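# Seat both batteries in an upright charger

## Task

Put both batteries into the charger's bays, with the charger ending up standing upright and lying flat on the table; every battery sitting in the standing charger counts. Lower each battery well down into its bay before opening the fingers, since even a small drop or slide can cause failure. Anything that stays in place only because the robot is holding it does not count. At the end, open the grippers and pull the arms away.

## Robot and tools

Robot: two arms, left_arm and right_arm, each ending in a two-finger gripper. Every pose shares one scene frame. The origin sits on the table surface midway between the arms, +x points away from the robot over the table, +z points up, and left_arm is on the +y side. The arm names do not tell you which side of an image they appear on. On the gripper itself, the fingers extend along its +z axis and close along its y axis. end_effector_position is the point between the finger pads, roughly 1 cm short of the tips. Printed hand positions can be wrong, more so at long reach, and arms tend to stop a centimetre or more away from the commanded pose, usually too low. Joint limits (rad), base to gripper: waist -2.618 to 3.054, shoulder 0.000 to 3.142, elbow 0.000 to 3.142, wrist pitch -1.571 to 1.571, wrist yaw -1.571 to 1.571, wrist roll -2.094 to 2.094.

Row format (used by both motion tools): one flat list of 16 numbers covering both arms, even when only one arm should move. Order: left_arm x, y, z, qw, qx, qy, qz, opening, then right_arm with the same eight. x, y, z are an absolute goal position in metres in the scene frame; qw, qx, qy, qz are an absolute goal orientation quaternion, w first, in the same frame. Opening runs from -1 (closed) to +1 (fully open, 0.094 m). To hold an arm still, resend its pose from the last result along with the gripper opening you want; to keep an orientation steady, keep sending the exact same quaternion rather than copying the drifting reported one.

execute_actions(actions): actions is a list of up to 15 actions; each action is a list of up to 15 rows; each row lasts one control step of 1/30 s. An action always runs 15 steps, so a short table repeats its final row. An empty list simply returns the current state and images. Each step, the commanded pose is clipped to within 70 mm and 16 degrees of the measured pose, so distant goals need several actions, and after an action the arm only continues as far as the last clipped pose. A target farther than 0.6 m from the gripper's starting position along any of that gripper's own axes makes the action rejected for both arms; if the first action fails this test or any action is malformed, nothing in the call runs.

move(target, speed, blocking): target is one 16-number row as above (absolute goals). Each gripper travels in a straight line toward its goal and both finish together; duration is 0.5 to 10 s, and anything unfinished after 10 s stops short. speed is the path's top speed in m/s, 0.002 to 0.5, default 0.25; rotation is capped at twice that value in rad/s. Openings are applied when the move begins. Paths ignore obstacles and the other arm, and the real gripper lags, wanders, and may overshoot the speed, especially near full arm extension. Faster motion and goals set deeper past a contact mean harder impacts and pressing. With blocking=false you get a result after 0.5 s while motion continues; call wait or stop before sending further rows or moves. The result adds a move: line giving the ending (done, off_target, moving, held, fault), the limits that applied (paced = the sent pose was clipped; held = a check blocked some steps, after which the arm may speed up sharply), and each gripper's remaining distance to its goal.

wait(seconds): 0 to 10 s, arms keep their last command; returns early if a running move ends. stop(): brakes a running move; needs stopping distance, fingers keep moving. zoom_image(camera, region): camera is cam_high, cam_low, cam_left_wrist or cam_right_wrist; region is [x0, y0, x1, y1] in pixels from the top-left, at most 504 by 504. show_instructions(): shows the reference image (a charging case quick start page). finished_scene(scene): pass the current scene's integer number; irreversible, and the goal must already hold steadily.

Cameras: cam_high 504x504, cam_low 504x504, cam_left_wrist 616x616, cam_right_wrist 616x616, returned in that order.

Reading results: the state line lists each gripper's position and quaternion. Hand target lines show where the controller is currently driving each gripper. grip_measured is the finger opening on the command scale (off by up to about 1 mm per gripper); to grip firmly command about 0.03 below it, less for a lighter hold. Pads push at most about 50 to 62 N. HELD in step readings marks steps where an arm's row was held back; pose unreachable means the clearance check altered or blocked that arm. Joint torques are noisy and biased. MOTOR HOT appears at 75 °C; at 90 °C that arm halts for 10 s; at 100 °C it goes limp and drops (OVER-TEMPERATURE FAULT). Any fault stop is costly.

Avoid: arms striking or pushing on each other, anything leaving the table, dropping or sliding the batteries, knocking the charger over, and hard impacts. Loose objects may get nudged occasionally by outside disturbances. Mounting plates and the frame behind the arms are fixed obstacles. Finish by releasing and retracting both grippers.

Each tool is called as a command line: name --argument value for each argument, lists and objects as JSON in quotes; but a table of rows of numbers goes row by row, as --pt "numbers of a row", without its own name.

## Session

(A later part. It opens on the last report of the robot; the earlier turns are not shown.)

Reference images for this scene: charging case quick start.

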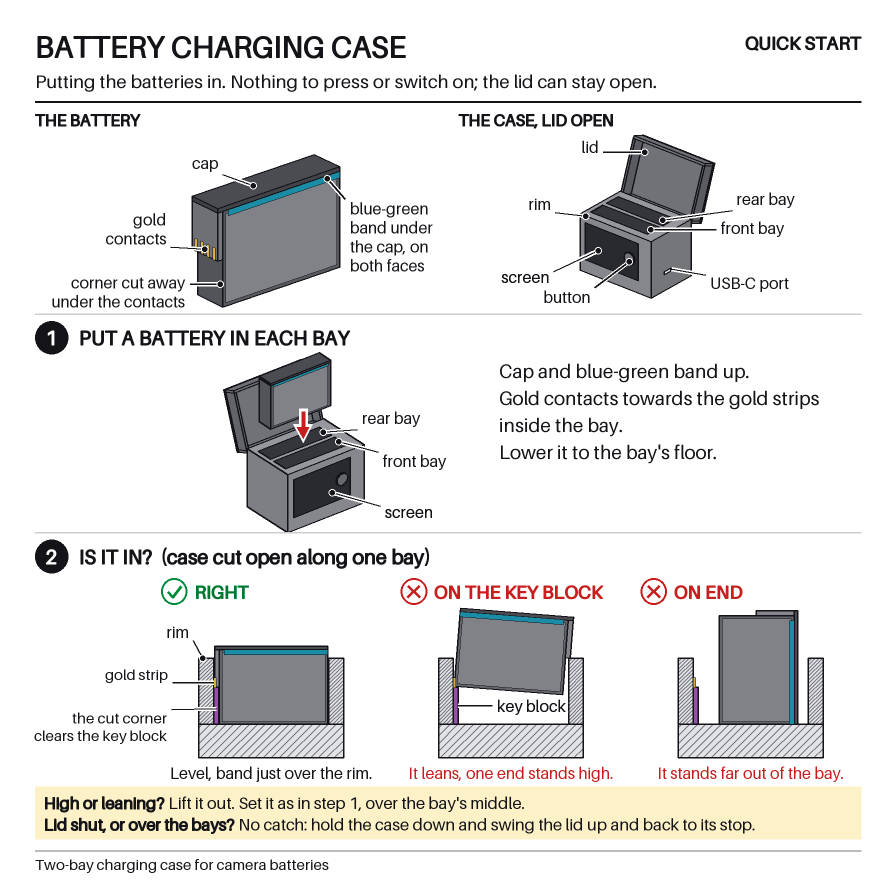

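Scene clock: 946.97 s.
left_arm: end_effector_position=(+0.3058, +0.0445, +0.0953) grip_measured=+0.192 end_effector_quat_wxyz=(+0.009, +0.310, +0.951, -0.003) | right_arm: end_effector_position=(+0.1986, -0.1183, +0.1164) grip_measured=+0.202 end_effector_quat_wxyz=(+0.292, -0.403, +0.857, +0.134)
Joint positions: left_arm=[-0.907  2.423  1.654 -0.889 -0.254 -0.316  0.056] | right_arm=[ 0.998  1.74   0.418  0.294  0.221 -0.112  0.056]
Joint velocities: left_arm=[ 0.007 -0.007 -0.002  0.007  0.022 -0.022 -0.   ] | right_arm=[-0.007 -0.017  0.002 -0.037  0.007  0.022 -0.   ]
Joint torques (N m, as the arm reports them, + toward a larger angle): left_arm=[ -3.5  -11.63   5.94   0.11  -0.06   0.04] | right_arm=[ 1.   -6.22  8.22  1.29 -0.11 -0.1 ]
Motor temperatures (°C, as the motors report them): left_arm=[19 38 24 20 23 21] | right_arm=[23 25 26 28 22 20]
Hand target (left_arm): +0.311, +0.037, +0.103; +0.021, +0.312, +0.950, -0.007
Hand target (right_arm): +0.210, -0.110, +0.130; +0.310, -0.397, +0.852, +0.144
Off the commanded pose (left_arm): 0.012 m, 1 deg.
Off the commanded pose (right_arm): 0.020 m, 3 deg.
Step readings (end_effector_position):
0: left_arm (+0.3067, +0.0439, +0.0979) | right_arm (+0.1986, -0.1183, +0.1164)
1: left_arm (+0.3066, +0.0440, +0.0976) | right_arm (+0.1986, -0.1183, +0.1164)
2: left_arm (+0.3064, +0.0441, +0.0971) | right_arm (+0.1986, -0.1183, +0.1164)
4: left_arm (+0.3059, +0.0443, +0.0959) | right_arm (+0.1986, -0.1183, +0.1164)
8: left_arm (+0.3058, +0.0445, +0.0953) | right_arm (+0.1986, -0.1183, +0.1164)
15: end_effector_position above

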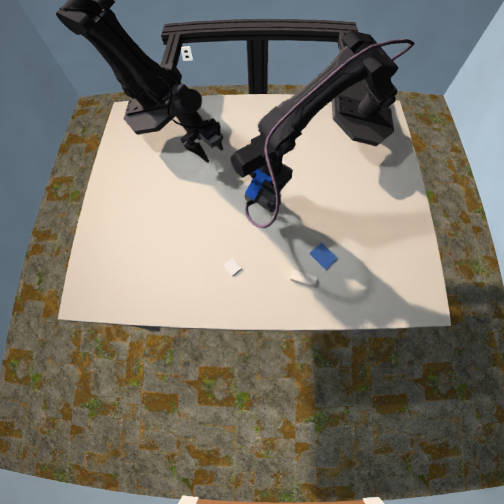

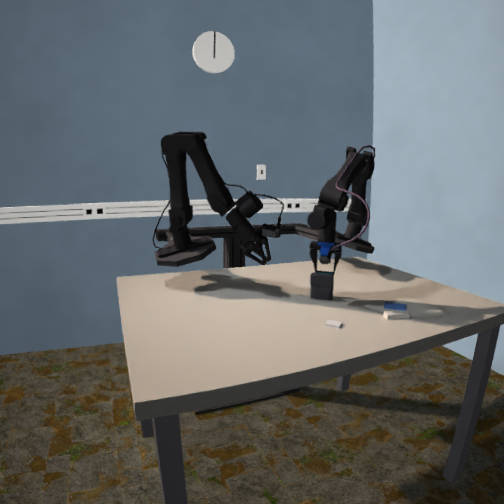

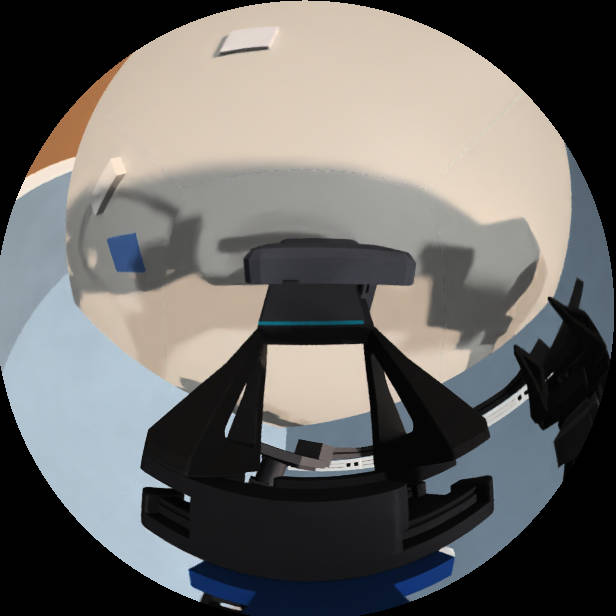

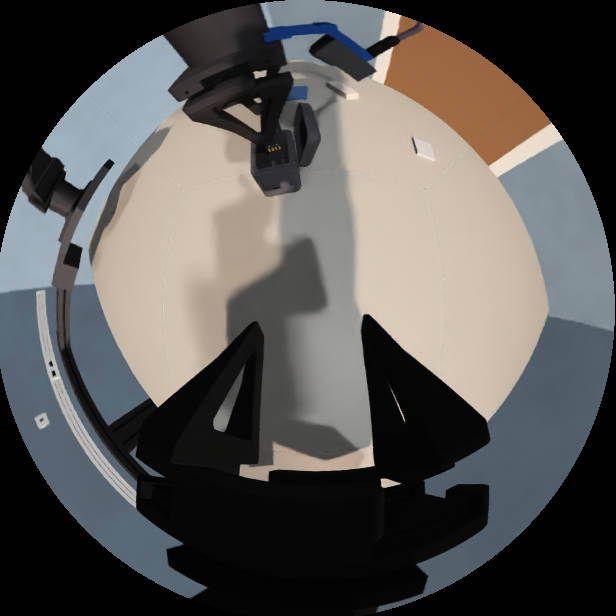

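move --target '[0.314,0.035,0.125,0.021,0.312,0.950,-0.007,0.14,0.21,-0.11,0.13,0.310,-0.397,0.852,0.1445,0.2]' --speed 0.04

Scene clock: 951.00 s.
left_arm: end_effector_position=(+0.3098, +0.0443, +0.1085) grip_measured=+0.192 end_effector_quat_wxyz=(+0.004, +0.311, +0.950, +0.001) | right_arm: end_effector_position=(+0.1986, -0.1183, +0.1164) grip_measured=+0.202 end_effector_quat_wxyz=(+0.292, -0.403, +0.857, +0.134)
Joint positions: left_arm=[-0.907  2.423  1.712 -0.961 -0.254 -0.317  0.056] | right_arm=[ 0.998  1.74   0.418  0.294  0.221 -0.112  0.056]
Joint velocities: left_arm=[ 0.012 -0.002 -0.012 -0.081  0.007 -0.007  0.   ] | right_arm=[ 0.012  0.002  0.007  0.037 -0.037  0.007 -0.   ]
Joint torques (N m, as the arm reports them, + toward a larger angle): left_arm=[ -4.16 -13.18   6.11   0.09  -0.04  -0.04] | right_arm=[ 0.79 -6.32  8.15  1.26 -0.08 -0.11]
Motor temperatures (°C, as the motors report them): left_arm=[20 38 24 20 23 21] | right_arm=[23 25 26 28 22 20]
Hand target (left_arm): +0.314, +0.035, +0.125; +0.021, +0.312, +0.950, -0.008
Hand target (right_arm): +0.210, -0.110, +0.130; +0.310, -0.397, +0.852, +0.144
Off the commanded pose (left_arm): 0.019 m, 2 deg.
Off the commanded pose (right_arm): 0.020 m, 3 deg.
move: off_target (left_arm, right_arm)

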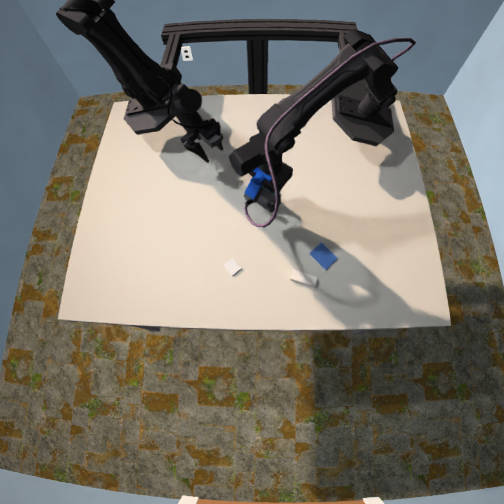

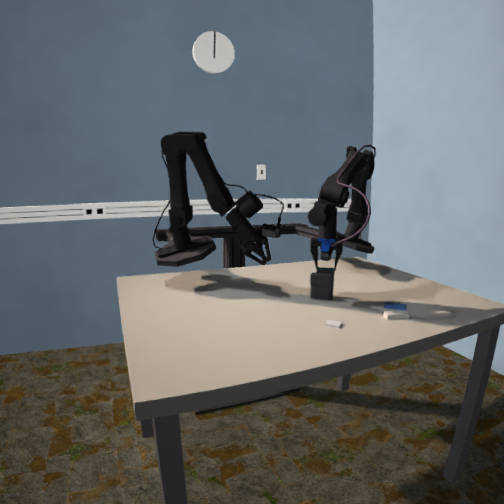

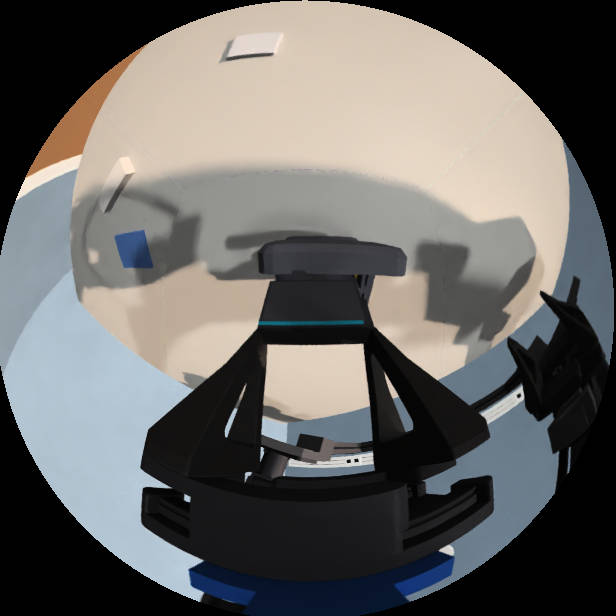

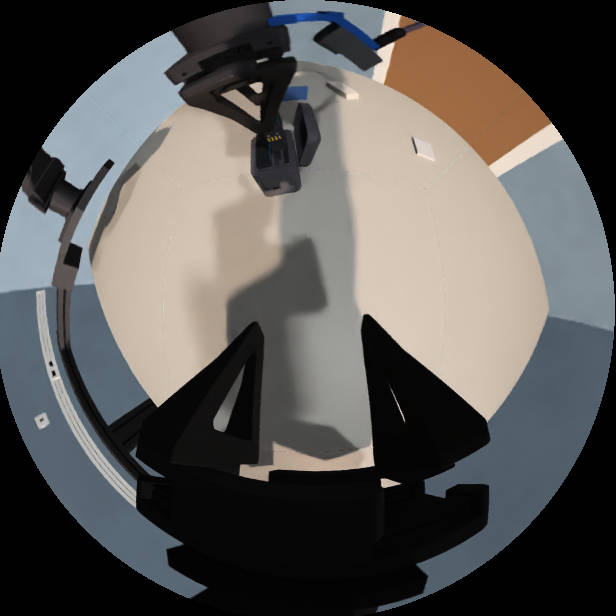

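move --target '[0.3105,0.038,0.101,0.021,0.312,0.950,-0.007,0.14,0.21,-0.11,0.13,0.310,-0.397,0.852,0.1445,0.2]' --speed 0.02

zoom_image --camera "cam_right_wrist" --region '[215,90,335,210]'

Scene clock: 960.47 s.
left_arm: end_effector_position=(+0.3107, +0.0402, +0.1021) grip_measured=+0.192 end_effector_quat_wxyz=(+0.014, +0.308, +0.951, -0.007) | right_arm: end_effector_position=(+0.1986, -0.1183, +0.1164) grip_measured=+0.202 end_effector_quat_wxyz=(+0.292, -0.403, +0.857, +0.134)
Joint positions: left_arm=[-0.907  2.423  1.683 -0.905 -0.254 -0.317  0.056] | right_arm=[ 0.998  1.74   0.418  0.294  0.221 -0.112  0.056]
Joint velocities: left_arm=[-0.002  0.002  0.007  0.066  0.051 -0.11  -0.   ] | right_arm=[-0.007 -0.002  0.007  0.007 -0.007  0.022  0.001]
Joint torques (N m, as the arm reports them, + toward a larger angle): left_arm=[ -3.38 -11.62   3.78   0.29  -0.04   0.04] | right_arm=[ 0.95 -6.32  8.1   1.28 -0.14 -0.09]
Motor temperatures (°C, as the motors report them): left_arm=[20 38 24 20 23 21] | right_arm=[23 25 26 28 22 20]
Hand target (left_arm): +0.311, +0.038, +0.101; +0.021, +0.312, +0.950, -0.007
Hand target (right_arm): +0.210, -0.110, +0.130; +0.310, -0.397, +0.852, +0.144
Off the commanded pose (left_arm): 0.003 m, 1 deg.
Off the commanded pose (right_arm): 0.020 m, 3 deg.
move: off_target (right_arm)

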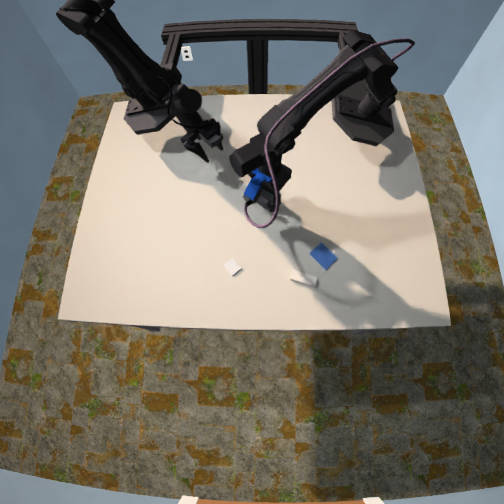

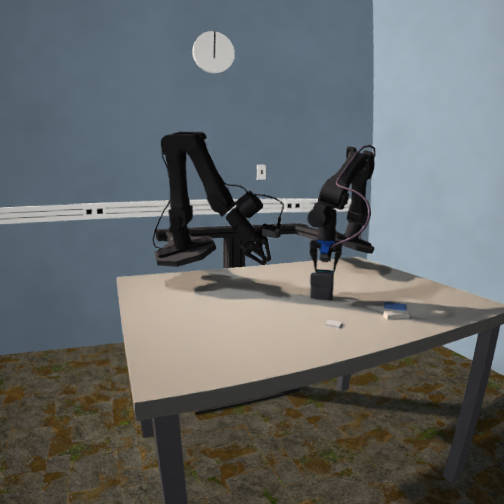

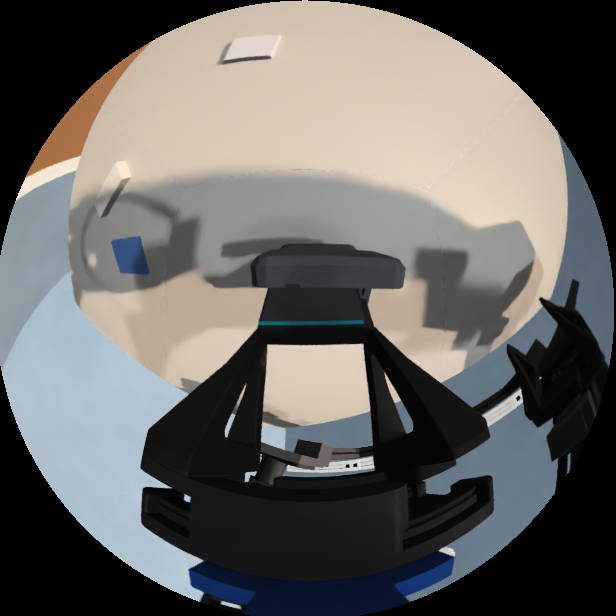

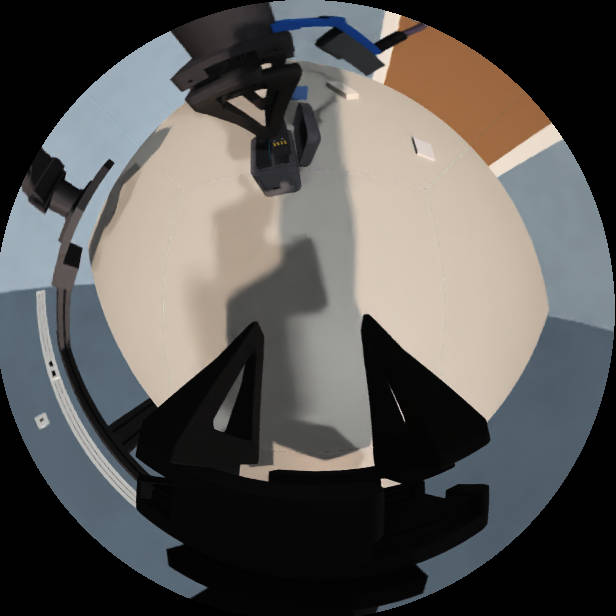

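Region (215, 90, 335, 210) of cam_right_wrist's 616x616 image, scaled by 4.200, with more detail than that image has.

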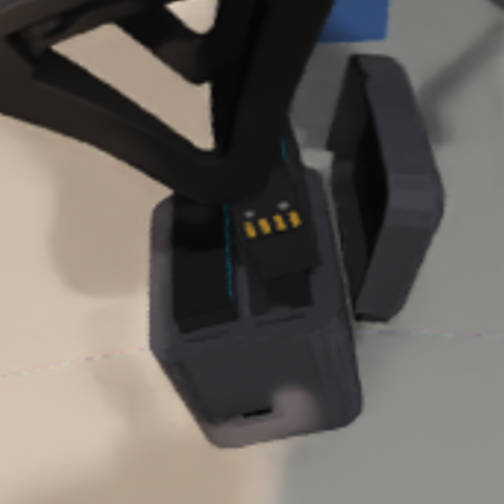

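execute_actions --actions '[[[0.3055,0.0322,0.102,0.021,0.312,0.950,-0.007,0.14,0.21,-0.11,0.13,0.310,-0.397,0.852,0.1445,0.2]]]'

zoom_image --camera "cam_right_wrist" --region '[215,90,335,210]'

Scene clock: 968.53 s.
left_arm: end_effector_position=(+0.3088, +0.0405, +0.0965) grip_measured=+0.192 end_effector_quat_wxyz=(+0.010, +0.306, +0.952, -0.004) | right_arm: end_effector_position=(+0.1986, -0.1183, +0.1164) grip_measured=+0.202 end_effector_quat_wxyz=(+0.292, -0.403, +0.857, +0.134)
Joint positions: left_arm=[-0.907  2.437  1.683 -0.902 -0.254 -0.323  0.056] | right_arm=[ 0.998  1.74   0.418  0.294  0.221 -0.112  0.056]
Joint velocities: left_arm=[-0.002  0.017 -0.012  0.007 -0.066 -0.007 -0.   ] | right_arm=[-0.022 -0.002 -0.012 -0.051 -0.081  0.037  0.001]
Joint torques (N m, as the arm reports them, + toward a larger angle): left_arm=[ -4.88 -12.06   4.39   0.23  -0.07  -0.06] | right_arm=[ 0.8  -6.29  8.15  1.3  -0.12 -0.13]
Motor temperatures (°C, as the motors report them): left_arm=[20 38 24 20 23 21] | right_arm=[23 25 26 28 22 20]
Hand target (left_arm): +0.305, +0.032, +0.102; +0.021, +0.312, +0.950, -0.007
Hand target (right_arm): +0.210, -0.110, +0.130; +0.310, -0.397, +0.852, +0.144
Off the commanded pose (left_arm): 0.010 m, 1 deg.
Off the commanded pose (right_arm): 0.020 m, 3 deg.
Step readings (end_effector_position):
0: left_arm (+0.3111, +0.0397, +0.1021) | right_arm (+0.1986, -0.1183, +0.1164)
1: left_arm (+0.3109, +0.0398, +0.1016) | right_arm (+0.1986, -0.1183, +0.1164)
2: left_arm (+0.3108, +0.0398, +0.1012) | right_arm (+0.1986, -0.1183, +0.1164)
4: left_arm (+0.3101, +0.0400, +0.0995) | right_arm (+0.1986, -0.1183, +0.1164)
8: left_arm (+0.3089, +0.0405, +0.0967) | right_arm (+0.1986, -0.1183, +0.1164)
15: end_effector_position above

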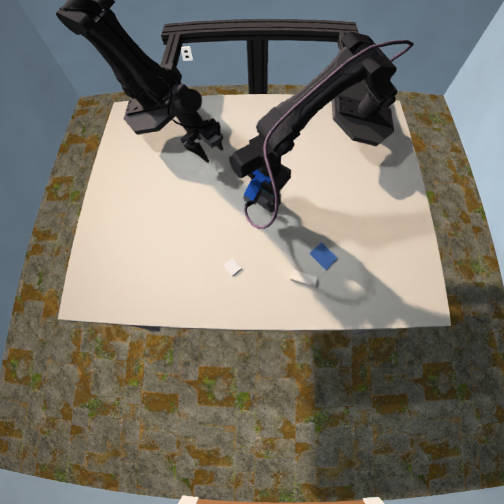

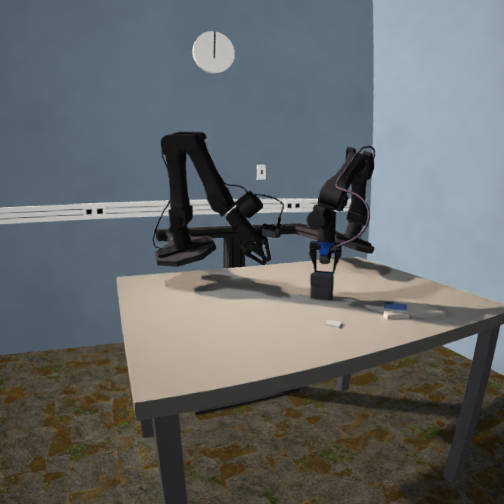

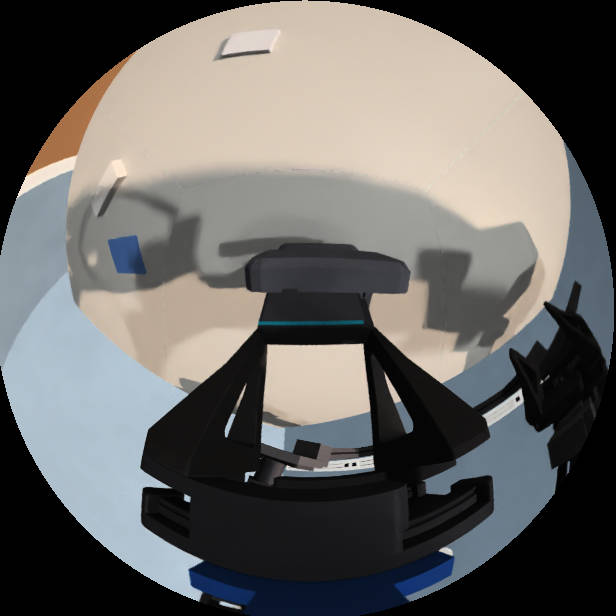

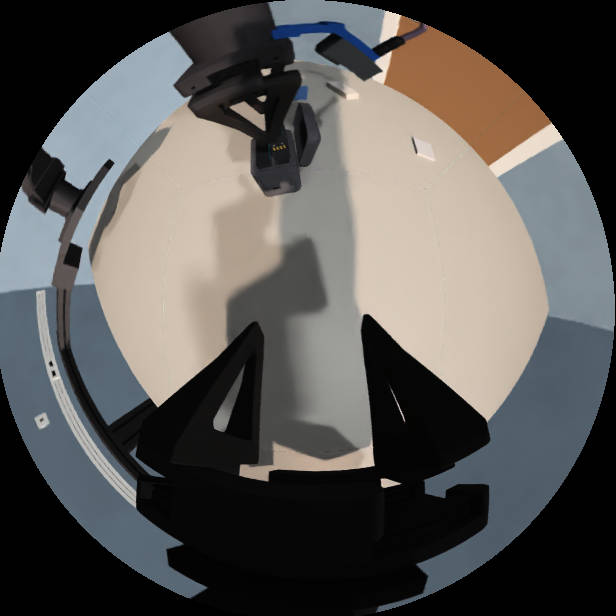

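Region (215, 90, 335, 210) of cam_right_wrist's 616x616 image, scaled by 4.200, with more detail than that image has.

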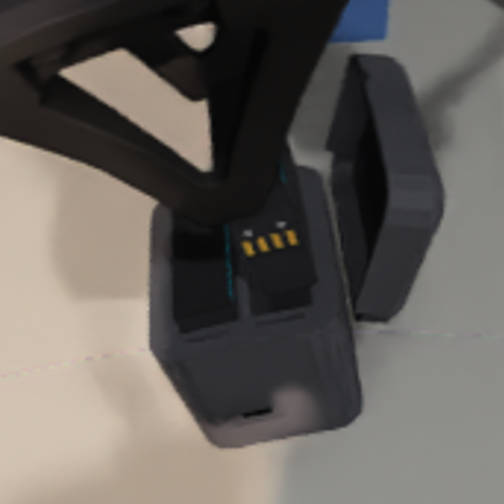

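execute_actions --actions '[[[0.3040,0.0285,0.106,0.021,0.312,0.950,-0.007,0.14,0.21,-0.11,0.13,0.310,-0.397,0.852,0.1445,0.2]]]'

zoom_image --camera "cam_right_wrist" --region '[215,90,335,210]'

Scene clock: 971.90 s.
left_arm: end_effector_position=(+0.3038, +0.0363, +0.0982) grip_measured=+0.192 end_effector_quat_wxyz=(+0.012, +0.309, +0.951, -0.004) | right_arm: end_effector_position=(+0.1986, -0.1183, +0.1164) grip_measured=+0.202 end_effector_quat_wxyz=(+0.292, -0.403, +0.857, +0.134)
Joint positions: left_arm=[-0.923  2.437  1.683 -0.903 -0.254 -0.333  0.056] | right_arm=[ 0.998  1.74   0.418  0.294  0.221 -0.112  0.056]
Joint velocities: left_arm=[-0.007 -0.012  0.002 -0.007 -0.037 -0.051  0.   ] | right_arm=[-0.002 -0.007 -0.002 -0.051  0.022  0.022  0.001]
Joint torques (N m, as the arm reports them, + toward a larger angle): left_arm=[ -4.16 -11.71   5.62   0.08  -0.02  -0.02] | right_arm=[ 0.92 -6.09  8.13  1.27 -0.12 -0.09]
Motor temperatures (°C, as the motors report them): left_arm=[20 38 24 20 23 21] | right_arm=[23 25 26 28 22 20]
Hand target (left_arm): +0.304, +0.029, +0.106; +0.021, +0.312, +0.950, -0.007
Hand target (right_arm): +0.210, -0.110, +0.130; +0.310, -0.397, +0.852, +0.144
Off the commanded pose (left_arm): 0.011 m, 1 deg.
Off the commanded pose (right_arm): 0.020 m, 3 deg.
Step readings (end_effector_position):
0: left_arm (+0.3088, +0.0405, +0.0965) | right_arm (+0.1986, -0.1183, +0.1164)
1: left_arm (+0.3085, +0.0402, +0.0966) | right_arm (+0.1986, -0.1183, +0.1164)
2: left_arm (+0.3080, +0.0398, +0.0968) | right_arm (+0.1986, -0.1183, +0.1164)
4: left_arm (+0.3064, +0.0385, +0.0973) | right_arm (+0.1986, -0.1183, +0.1164)
8: left_arm (+0.3040, +0.0363, +0.0982) | right_arm (+0.1986, -0.1183, +0.1164)
15: end_effector_position above

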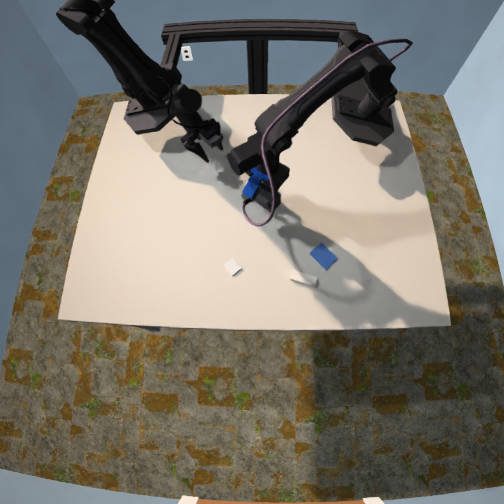

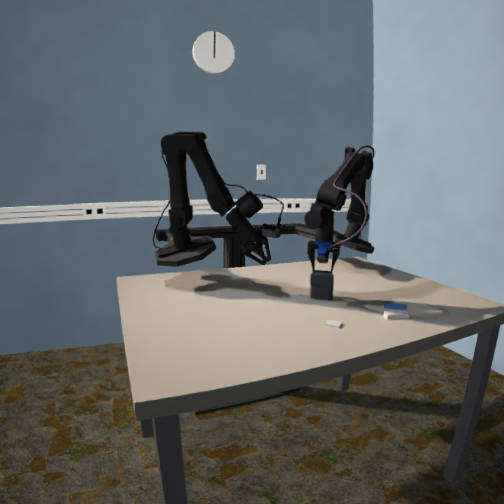

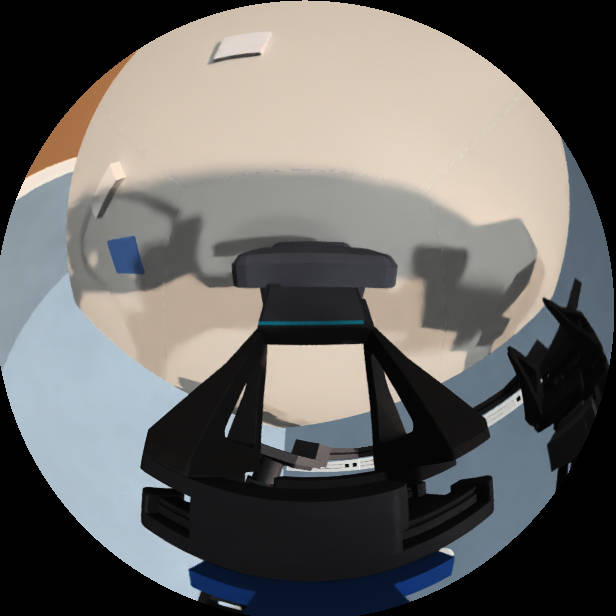

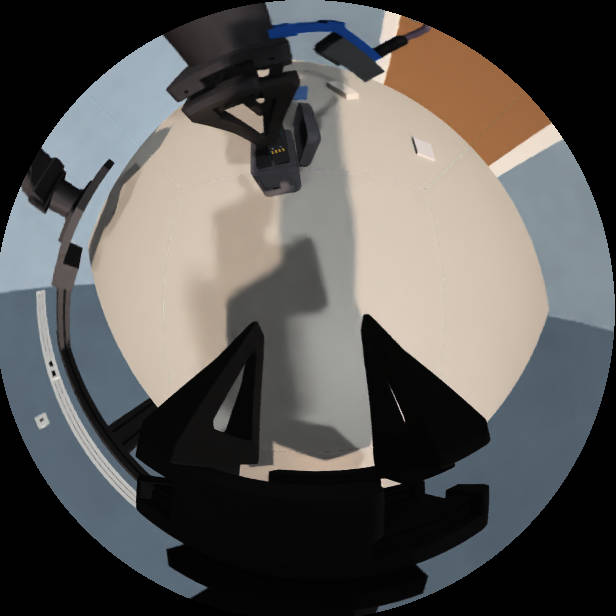

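Region (215, 90, 335, 210) of cam_right_wrist's 616x616 image, scaled by 4.200, with more detail than that image has.

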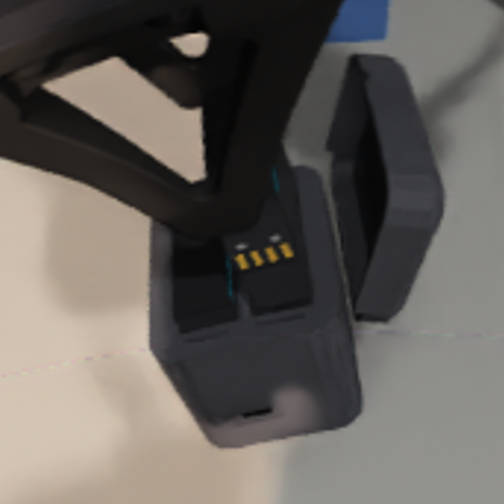

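execute_actions --actions '[[[0.3100,0.0368,0.104,0.021,0.312,0.950,-0.007,0.14,0.21,-0.11,0.13,0.310,-0.397,0.852,0.1445,0.2]]]'

zoom_image --camera "cam_right_wrist" --region '[215,90,335,210]'

Scene clock: 979.10 s.
left_arm: end_effector_position=(+0.3038, +0.0363, +0.0982) grip_measured=+0.192 end_effector_quat_wxyz=(+0.012, +0.314, +0.949, -0.004) | right_arm: end_effector_position=(+0.1986, -0.1183, +0.1164) grip_measured=+0.202 end_effector_quat_wxyz=(+0.292, -0.403, +0.857, +0.134)
Joint positions: left_arm=[-0.923  2.437  1.683 -0.903 -0.254 -0.322  0.056] | right_arm=[ 0.998  1.74   0.418  0.294  0.221 -0.112  0.056]
Joint velocities: left_arm=[ 0.002  0.007 -0.007  0.022 -0.022  0.022  0.001] | right_arm=[-0.007 -0.007  0.002 -0.037  0.051 -0.022  0.001]
Joint torques (N m, as the arm reports them, + toward a larger angle): left_arm=[ -2.41 -12.96   4.21   0.23  -0.07   0.08] | right_arm=[ 0.89 -6.22  8.21  1.29 -0.14 -0.07]
Motor temperatures (°C, as the motors report them): left_arm=[20 38 24 19 23 21] | right_arm=[23 25 26 29 22 20]
Hand target (left_arm): +0.310, +0.037, +0.104; +0.021, +0.312, +0.950, -0.007
Hand target (right_arm): +0.210, -0.110, +0.130; +0.310, -0.397, +0.852, +0.144
Off the commanded pose (left_arm): 0.008 m, 1 deg.
Off the commanded pose (right_arm): 0.020 m, 3 deg.
Step readings (end_effector_position):
0: left_arm (+0.3038, +0.0363, +0.0982) | right_arm (+0.1986, -0.1183, +0.1164)
1: left_arm (+0.3038, +0.0363, +0.0982) | right_arm (+0.1986, -0.1183, +0.1164)
2: left_arm (+0.3038, +0.0363, +0.0982) | right_arm (+0.1986, -0.1183, +0.1164)
4: left_arm (+0.3038, +0.0363, +0.0982) | right_arm (+0.1986, -0.1183, +0.1164)
8: left_arm (+0.3038, +0.0363, +0.0982) | right_arm (+0.1986, -0.1183, +0.1164)
15: end_effector_position above

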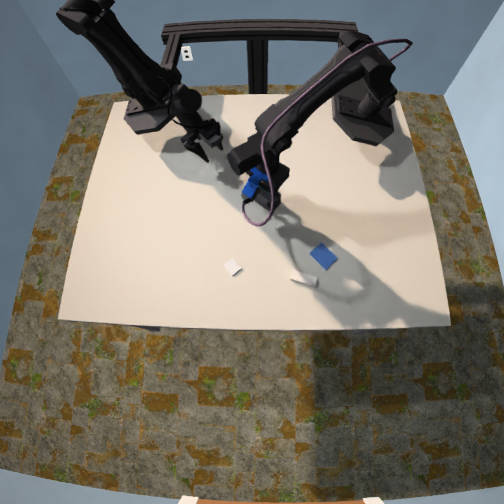

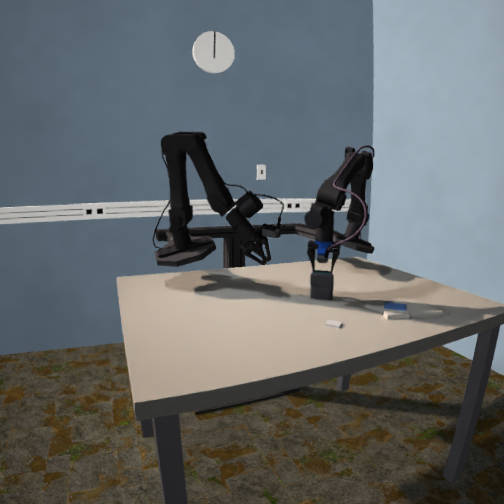

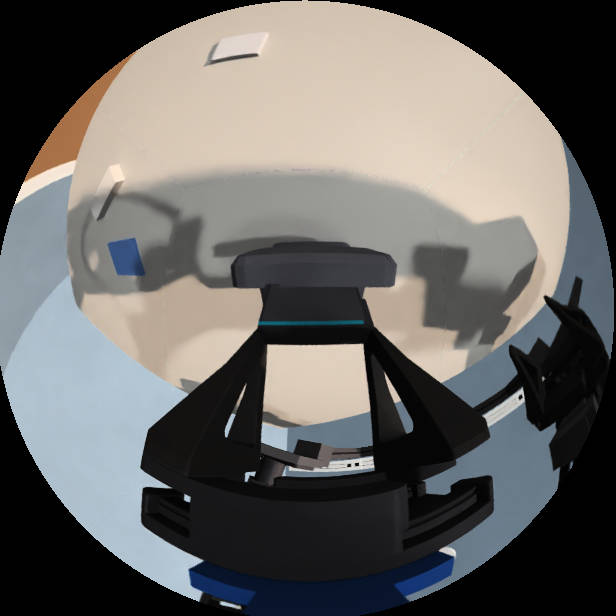

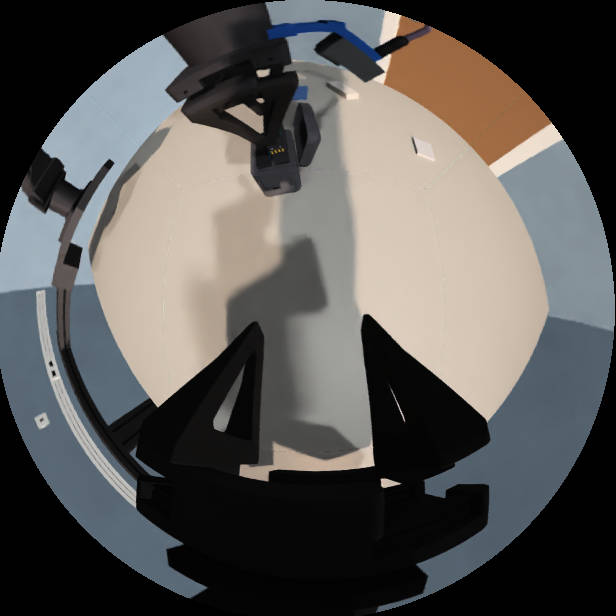

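Region (215, 90, 335, 210) of cam_right_wrist's 616x616 image, scaled by 4.200, with more detail than that image has.

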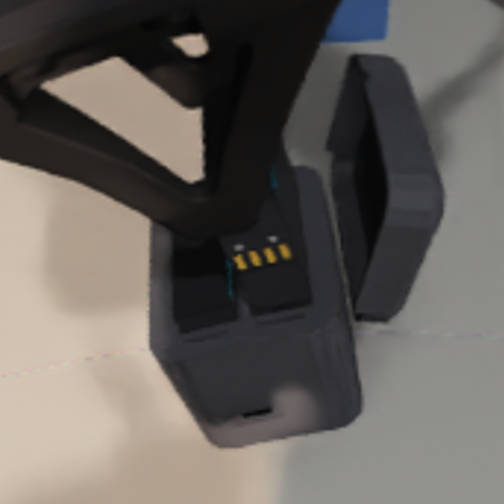

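execute_actions --actions '[[[0.3118,0.0382,0.104,0.021,0.312,0.950,-0.007,0.14,0.21,-0.11,0.13,0.310,-0.397,0.852,0.1445,0.2]]]'

zoom_image --camera "cam_right_wrist" --region '[215,90,335,210]'

Scene clock: 982.63 s.
left_arm: end_effector_position=(+0.3073, +0.0394, +0.0970) grip_measured=+0.192 end_effector_quat_wxyz=(+0.010, +0.312, +0.950, -0.004) | right_arm: end_effector_position=(+0.1986, -0.1183, +0.1164) grip_measured=+0.202 end_effector_quat_wxyz=(+0.292, -0.403, +0.857, +0.134)
Joint positions: left_arm=[-0.911  2.437  1.683 -0.903 -0.254 -0.316  0.056] | right_arm=[ 0.998  1.74   0.418  0.294  0.221 -0.112  0.056]
Joint velocities: left_arm=[-0.012  0.002  0.007  0.007 -0.037 -0.007  0.   ] | right_arm=[-0.022 -0.012  0.007  0.037  0.022 -0.007 -0.   ]
Joint torques (N m, as the arm reports them, + toward a larger angle): left_arm=[ -2.87 -13.08   4.1    0.2   -0.07   0.08] | right_arm=[ 0.91 -6.2   8.16  1.27 -0.13 -0.12]
Motor temperatures (°C, as the motors report them): left_arm=[20 38 24 19 23 21] | right_arm=[23 25 26 29 22 20]
Hand target (left_arm): +0.312, +0.038, +0.104; +0.021, +0.312, +0.950, -0.007
Hand target (right_arm): +0.210, -0.110, +0.130; +0.310, -0.397, +0.852, +0.144
Off the commanded pose (left_arm): 0.008 m, 1 deg.
Off the commanded pose (right_arm): 0.020 m, 3 deg.
Step readings (end_effector_position):
0: left_arm (+0.3038, +0.0363, +0.0982) | right_arm (+0.1986, -0.1183, +0.1164)
1: left_arm (+0.3039, +0.0364, +0.0982) | right_arm (+0.1986, -0.1183, +0.1164)
2: left_arm (+0.3043, +0.0367, +0.0981) | right_arm (+0.1986, -0.1183, +0.1164)
4: left_arm (+0.3053, +0.0376, +0.0977) | right_arm (+0.1986, -0.1183, +0.1164)
8: left_arm (+0.3071, +0.0392, +0.0971) | right_arm (+0.1986, -0.1183, +0.1164)
15: end_effector_position above

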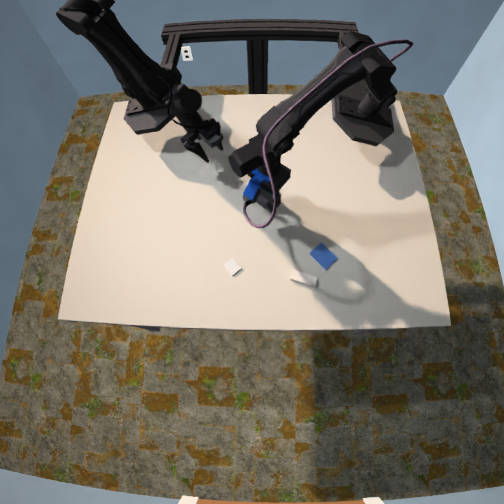

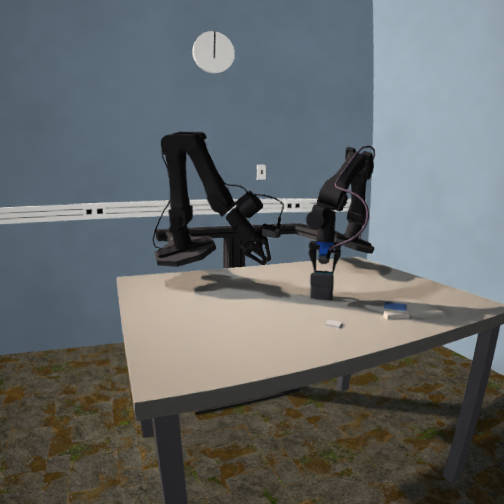

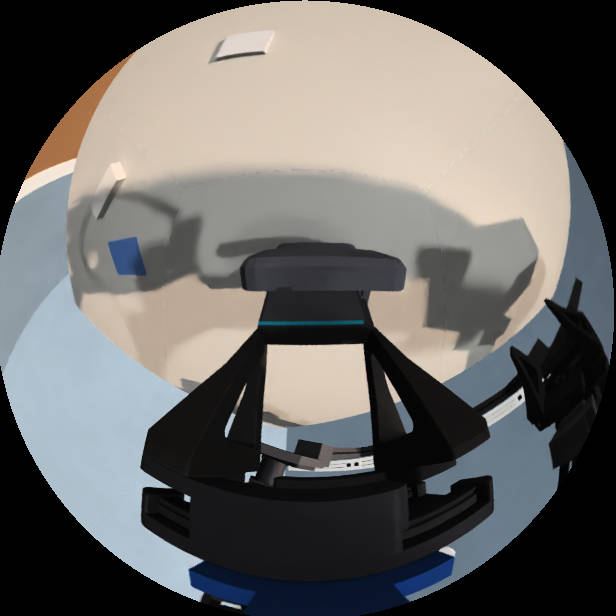

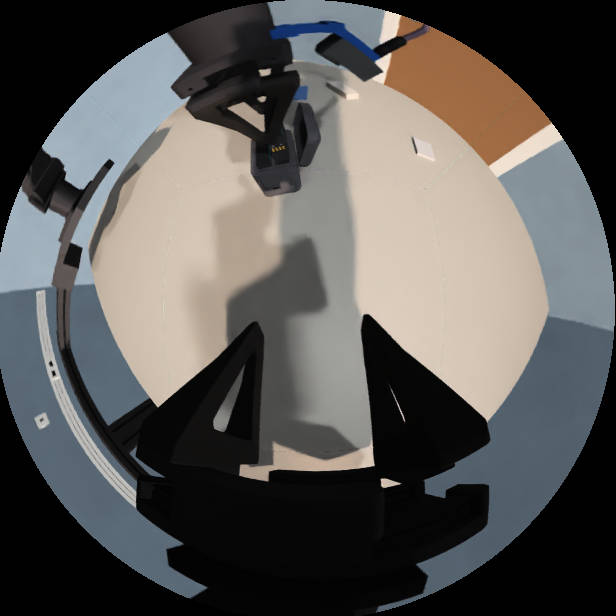

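Region (215, 90, 335, 210) of cam_right_wrist's 616x616 image, scaled by 4.200, with more detail than that image has.

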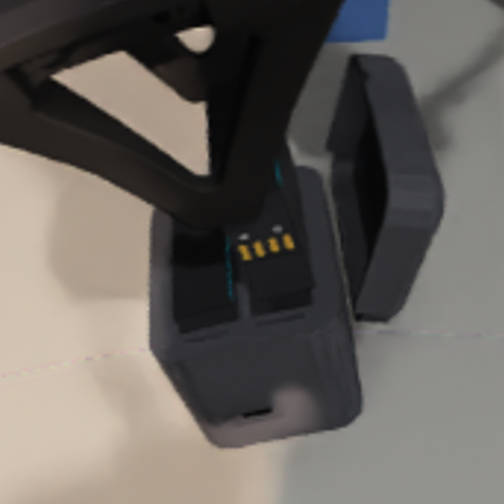

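execute_actions --actions '[[[0.3100,0.0385,0.092,0.021,0.312,0.950,-0.007,0.14,0.21,-0.11,0.13,0.310,-0.397,0.852,0.1445,0.2]],[[0.3100,0.0385,0.086,0.021,0.312,0.950,-0.007,0.14,0.21,-0.11,0.13,0.310,-0.397,0.852,0.1445,0.2]]]'

zoom_image --camera "cam_right_wrist" --region '[215,90,335,210]'

Scene clock: 986.53 s.
left_arm: end_effector_position=(+0.3083, +0.0379, +0.0941) grip_measured=+0.192 end_effector_quat_wxyz=(+0.017, +0.313, +0.950, -0.006) | right_arm: end_effector_position=(+0.1986, -0.1183, +0.1164) grip_measured=+0.202 end_effector_quat_wxyz=(+0.292, -0.403, +0.857, +0.134)
Joint positions: left_arm=[-0.911  2.437  1.67  -0.877 -0.257 -0.311  0.056] | right_arm=[ 0.998  1.74   0.418  0.294  0.221 -0.112  0.056]
Joint velocities: left_arm=[-0.017  0.002  0.017  0.007 -0.022 -0.007  0.   ] | right_arm=[ 0.017 -0.012  0.002 -0.037  0.007  0.007  0.   ]
Joint torques (N m, as the arm reports them, + toward a larger angle): left_arm=[ -2.38 -11.01   2.85   0.51  -0.04   0.09] | right_arm=[ 0.93 -6.21  8.16  1.29 -0.13 -0.08]
Motor temperatures (°C, as the motors report them): left_arm=[20 38 24 19 23 21] | right_arm=[23 25 26 29 22 20]
Hand target (left_arm): +0.310, +0.039, +0.086; +0.021, +0.312, +0.950, -0.007
Hand target (right_arm): +0.210, -0.110, +0.130; +0.310, -0.397, +0.852, +0.144
Off the commanded pose (left_arm): 0.008 m, 1 deg.
Off the commanded pose (right_arm): 0.020 m, 3 deg.
Step readings (end_effector_position; steps 1 to 15: 1st action; 16 to 30: 2nd action):
0: left_arm (+0.3073, +0.0394, +0.0970) | right_arm (+0.1986, -0.1183, +0.1164)
1: left_arm (+0.3073, +0.0392, +0.0964) | right_arm (+0.1986, -0.1183, +0.1164)
2: left_arm (+0.3074, +0.0388, +0.0957) | right_arm (+0.1986, -0.1183, +0.1164)
4: left_arm (+0.3065, +0.0395, +0.0941) | right_arm (+0.1986, -0.1183, +0.1164)
8: left_arm (+0.3066, +0.0392, +0.0940) | right_arm (+0.1986, -0.1183, +0.1164)
15: left_arm (+0.3066, +0.0392, +0.0940) | right_arm (+0.1986, -0.1183, +0.1164)
16: left_arm (+0.3068, +0.0391, +0.0940) | right_arm (+0.1986, -0.1183, +0.1164)
17: left_arm (+0.3070, +0.0389, +0.0940) | right_arm (+0.1986, -0.1183, +0.1164)
19: left_arm (+0.3074, +0.0386, +0.0941) | right_arm (+0.1986, -0.1183, +0.1164)
23: left_arm (+0.3078, +0.0383, +0.0941) | right_arm (+0.1986, -0.1183, +0.1164)
30: end_effector_position above

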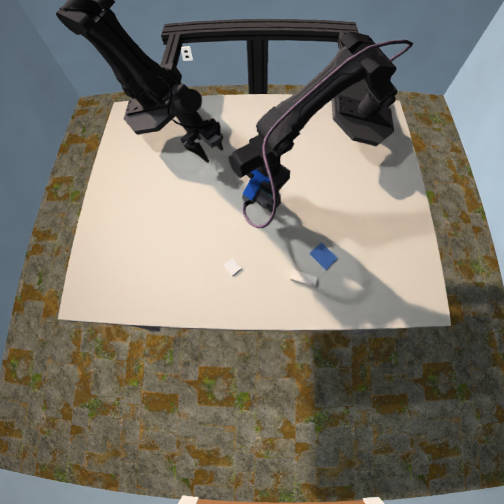

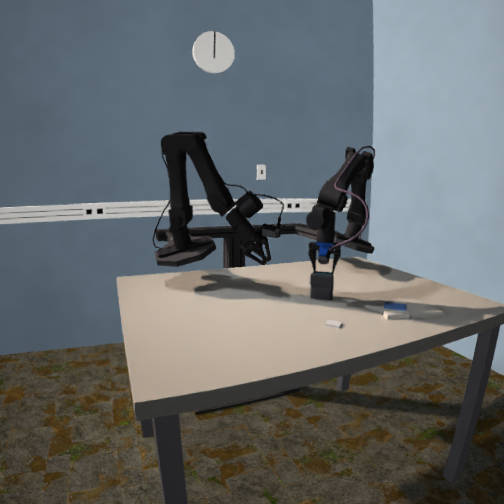

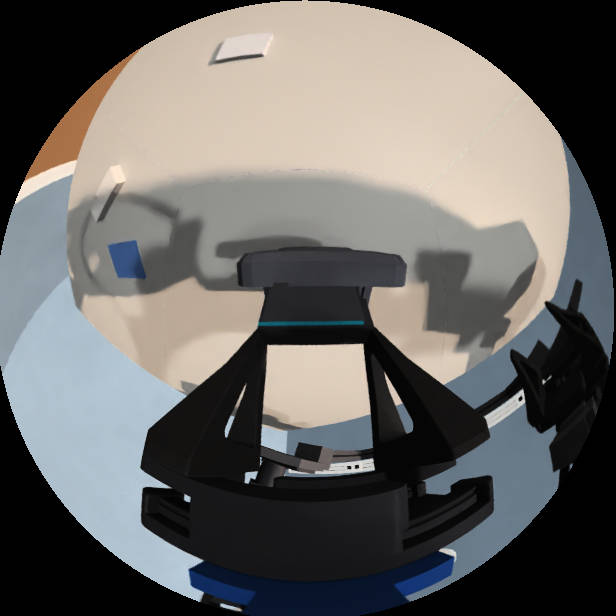

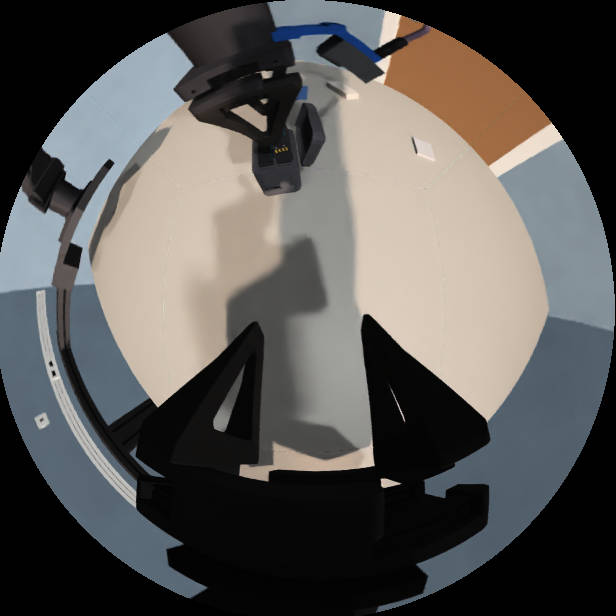

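Region (215, 90, 335, 210) of cam_right_wrist's 616x616 image, scaled by 4.200, with more detail than that image has.

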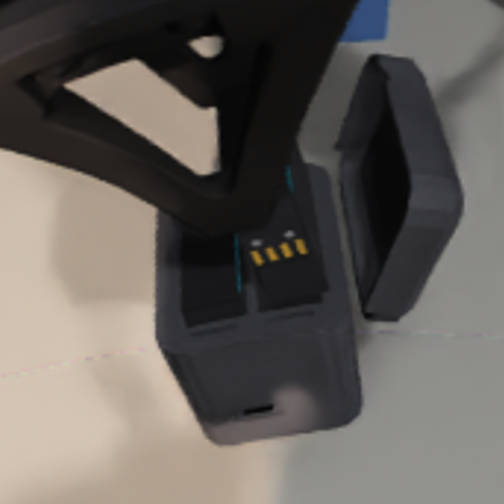

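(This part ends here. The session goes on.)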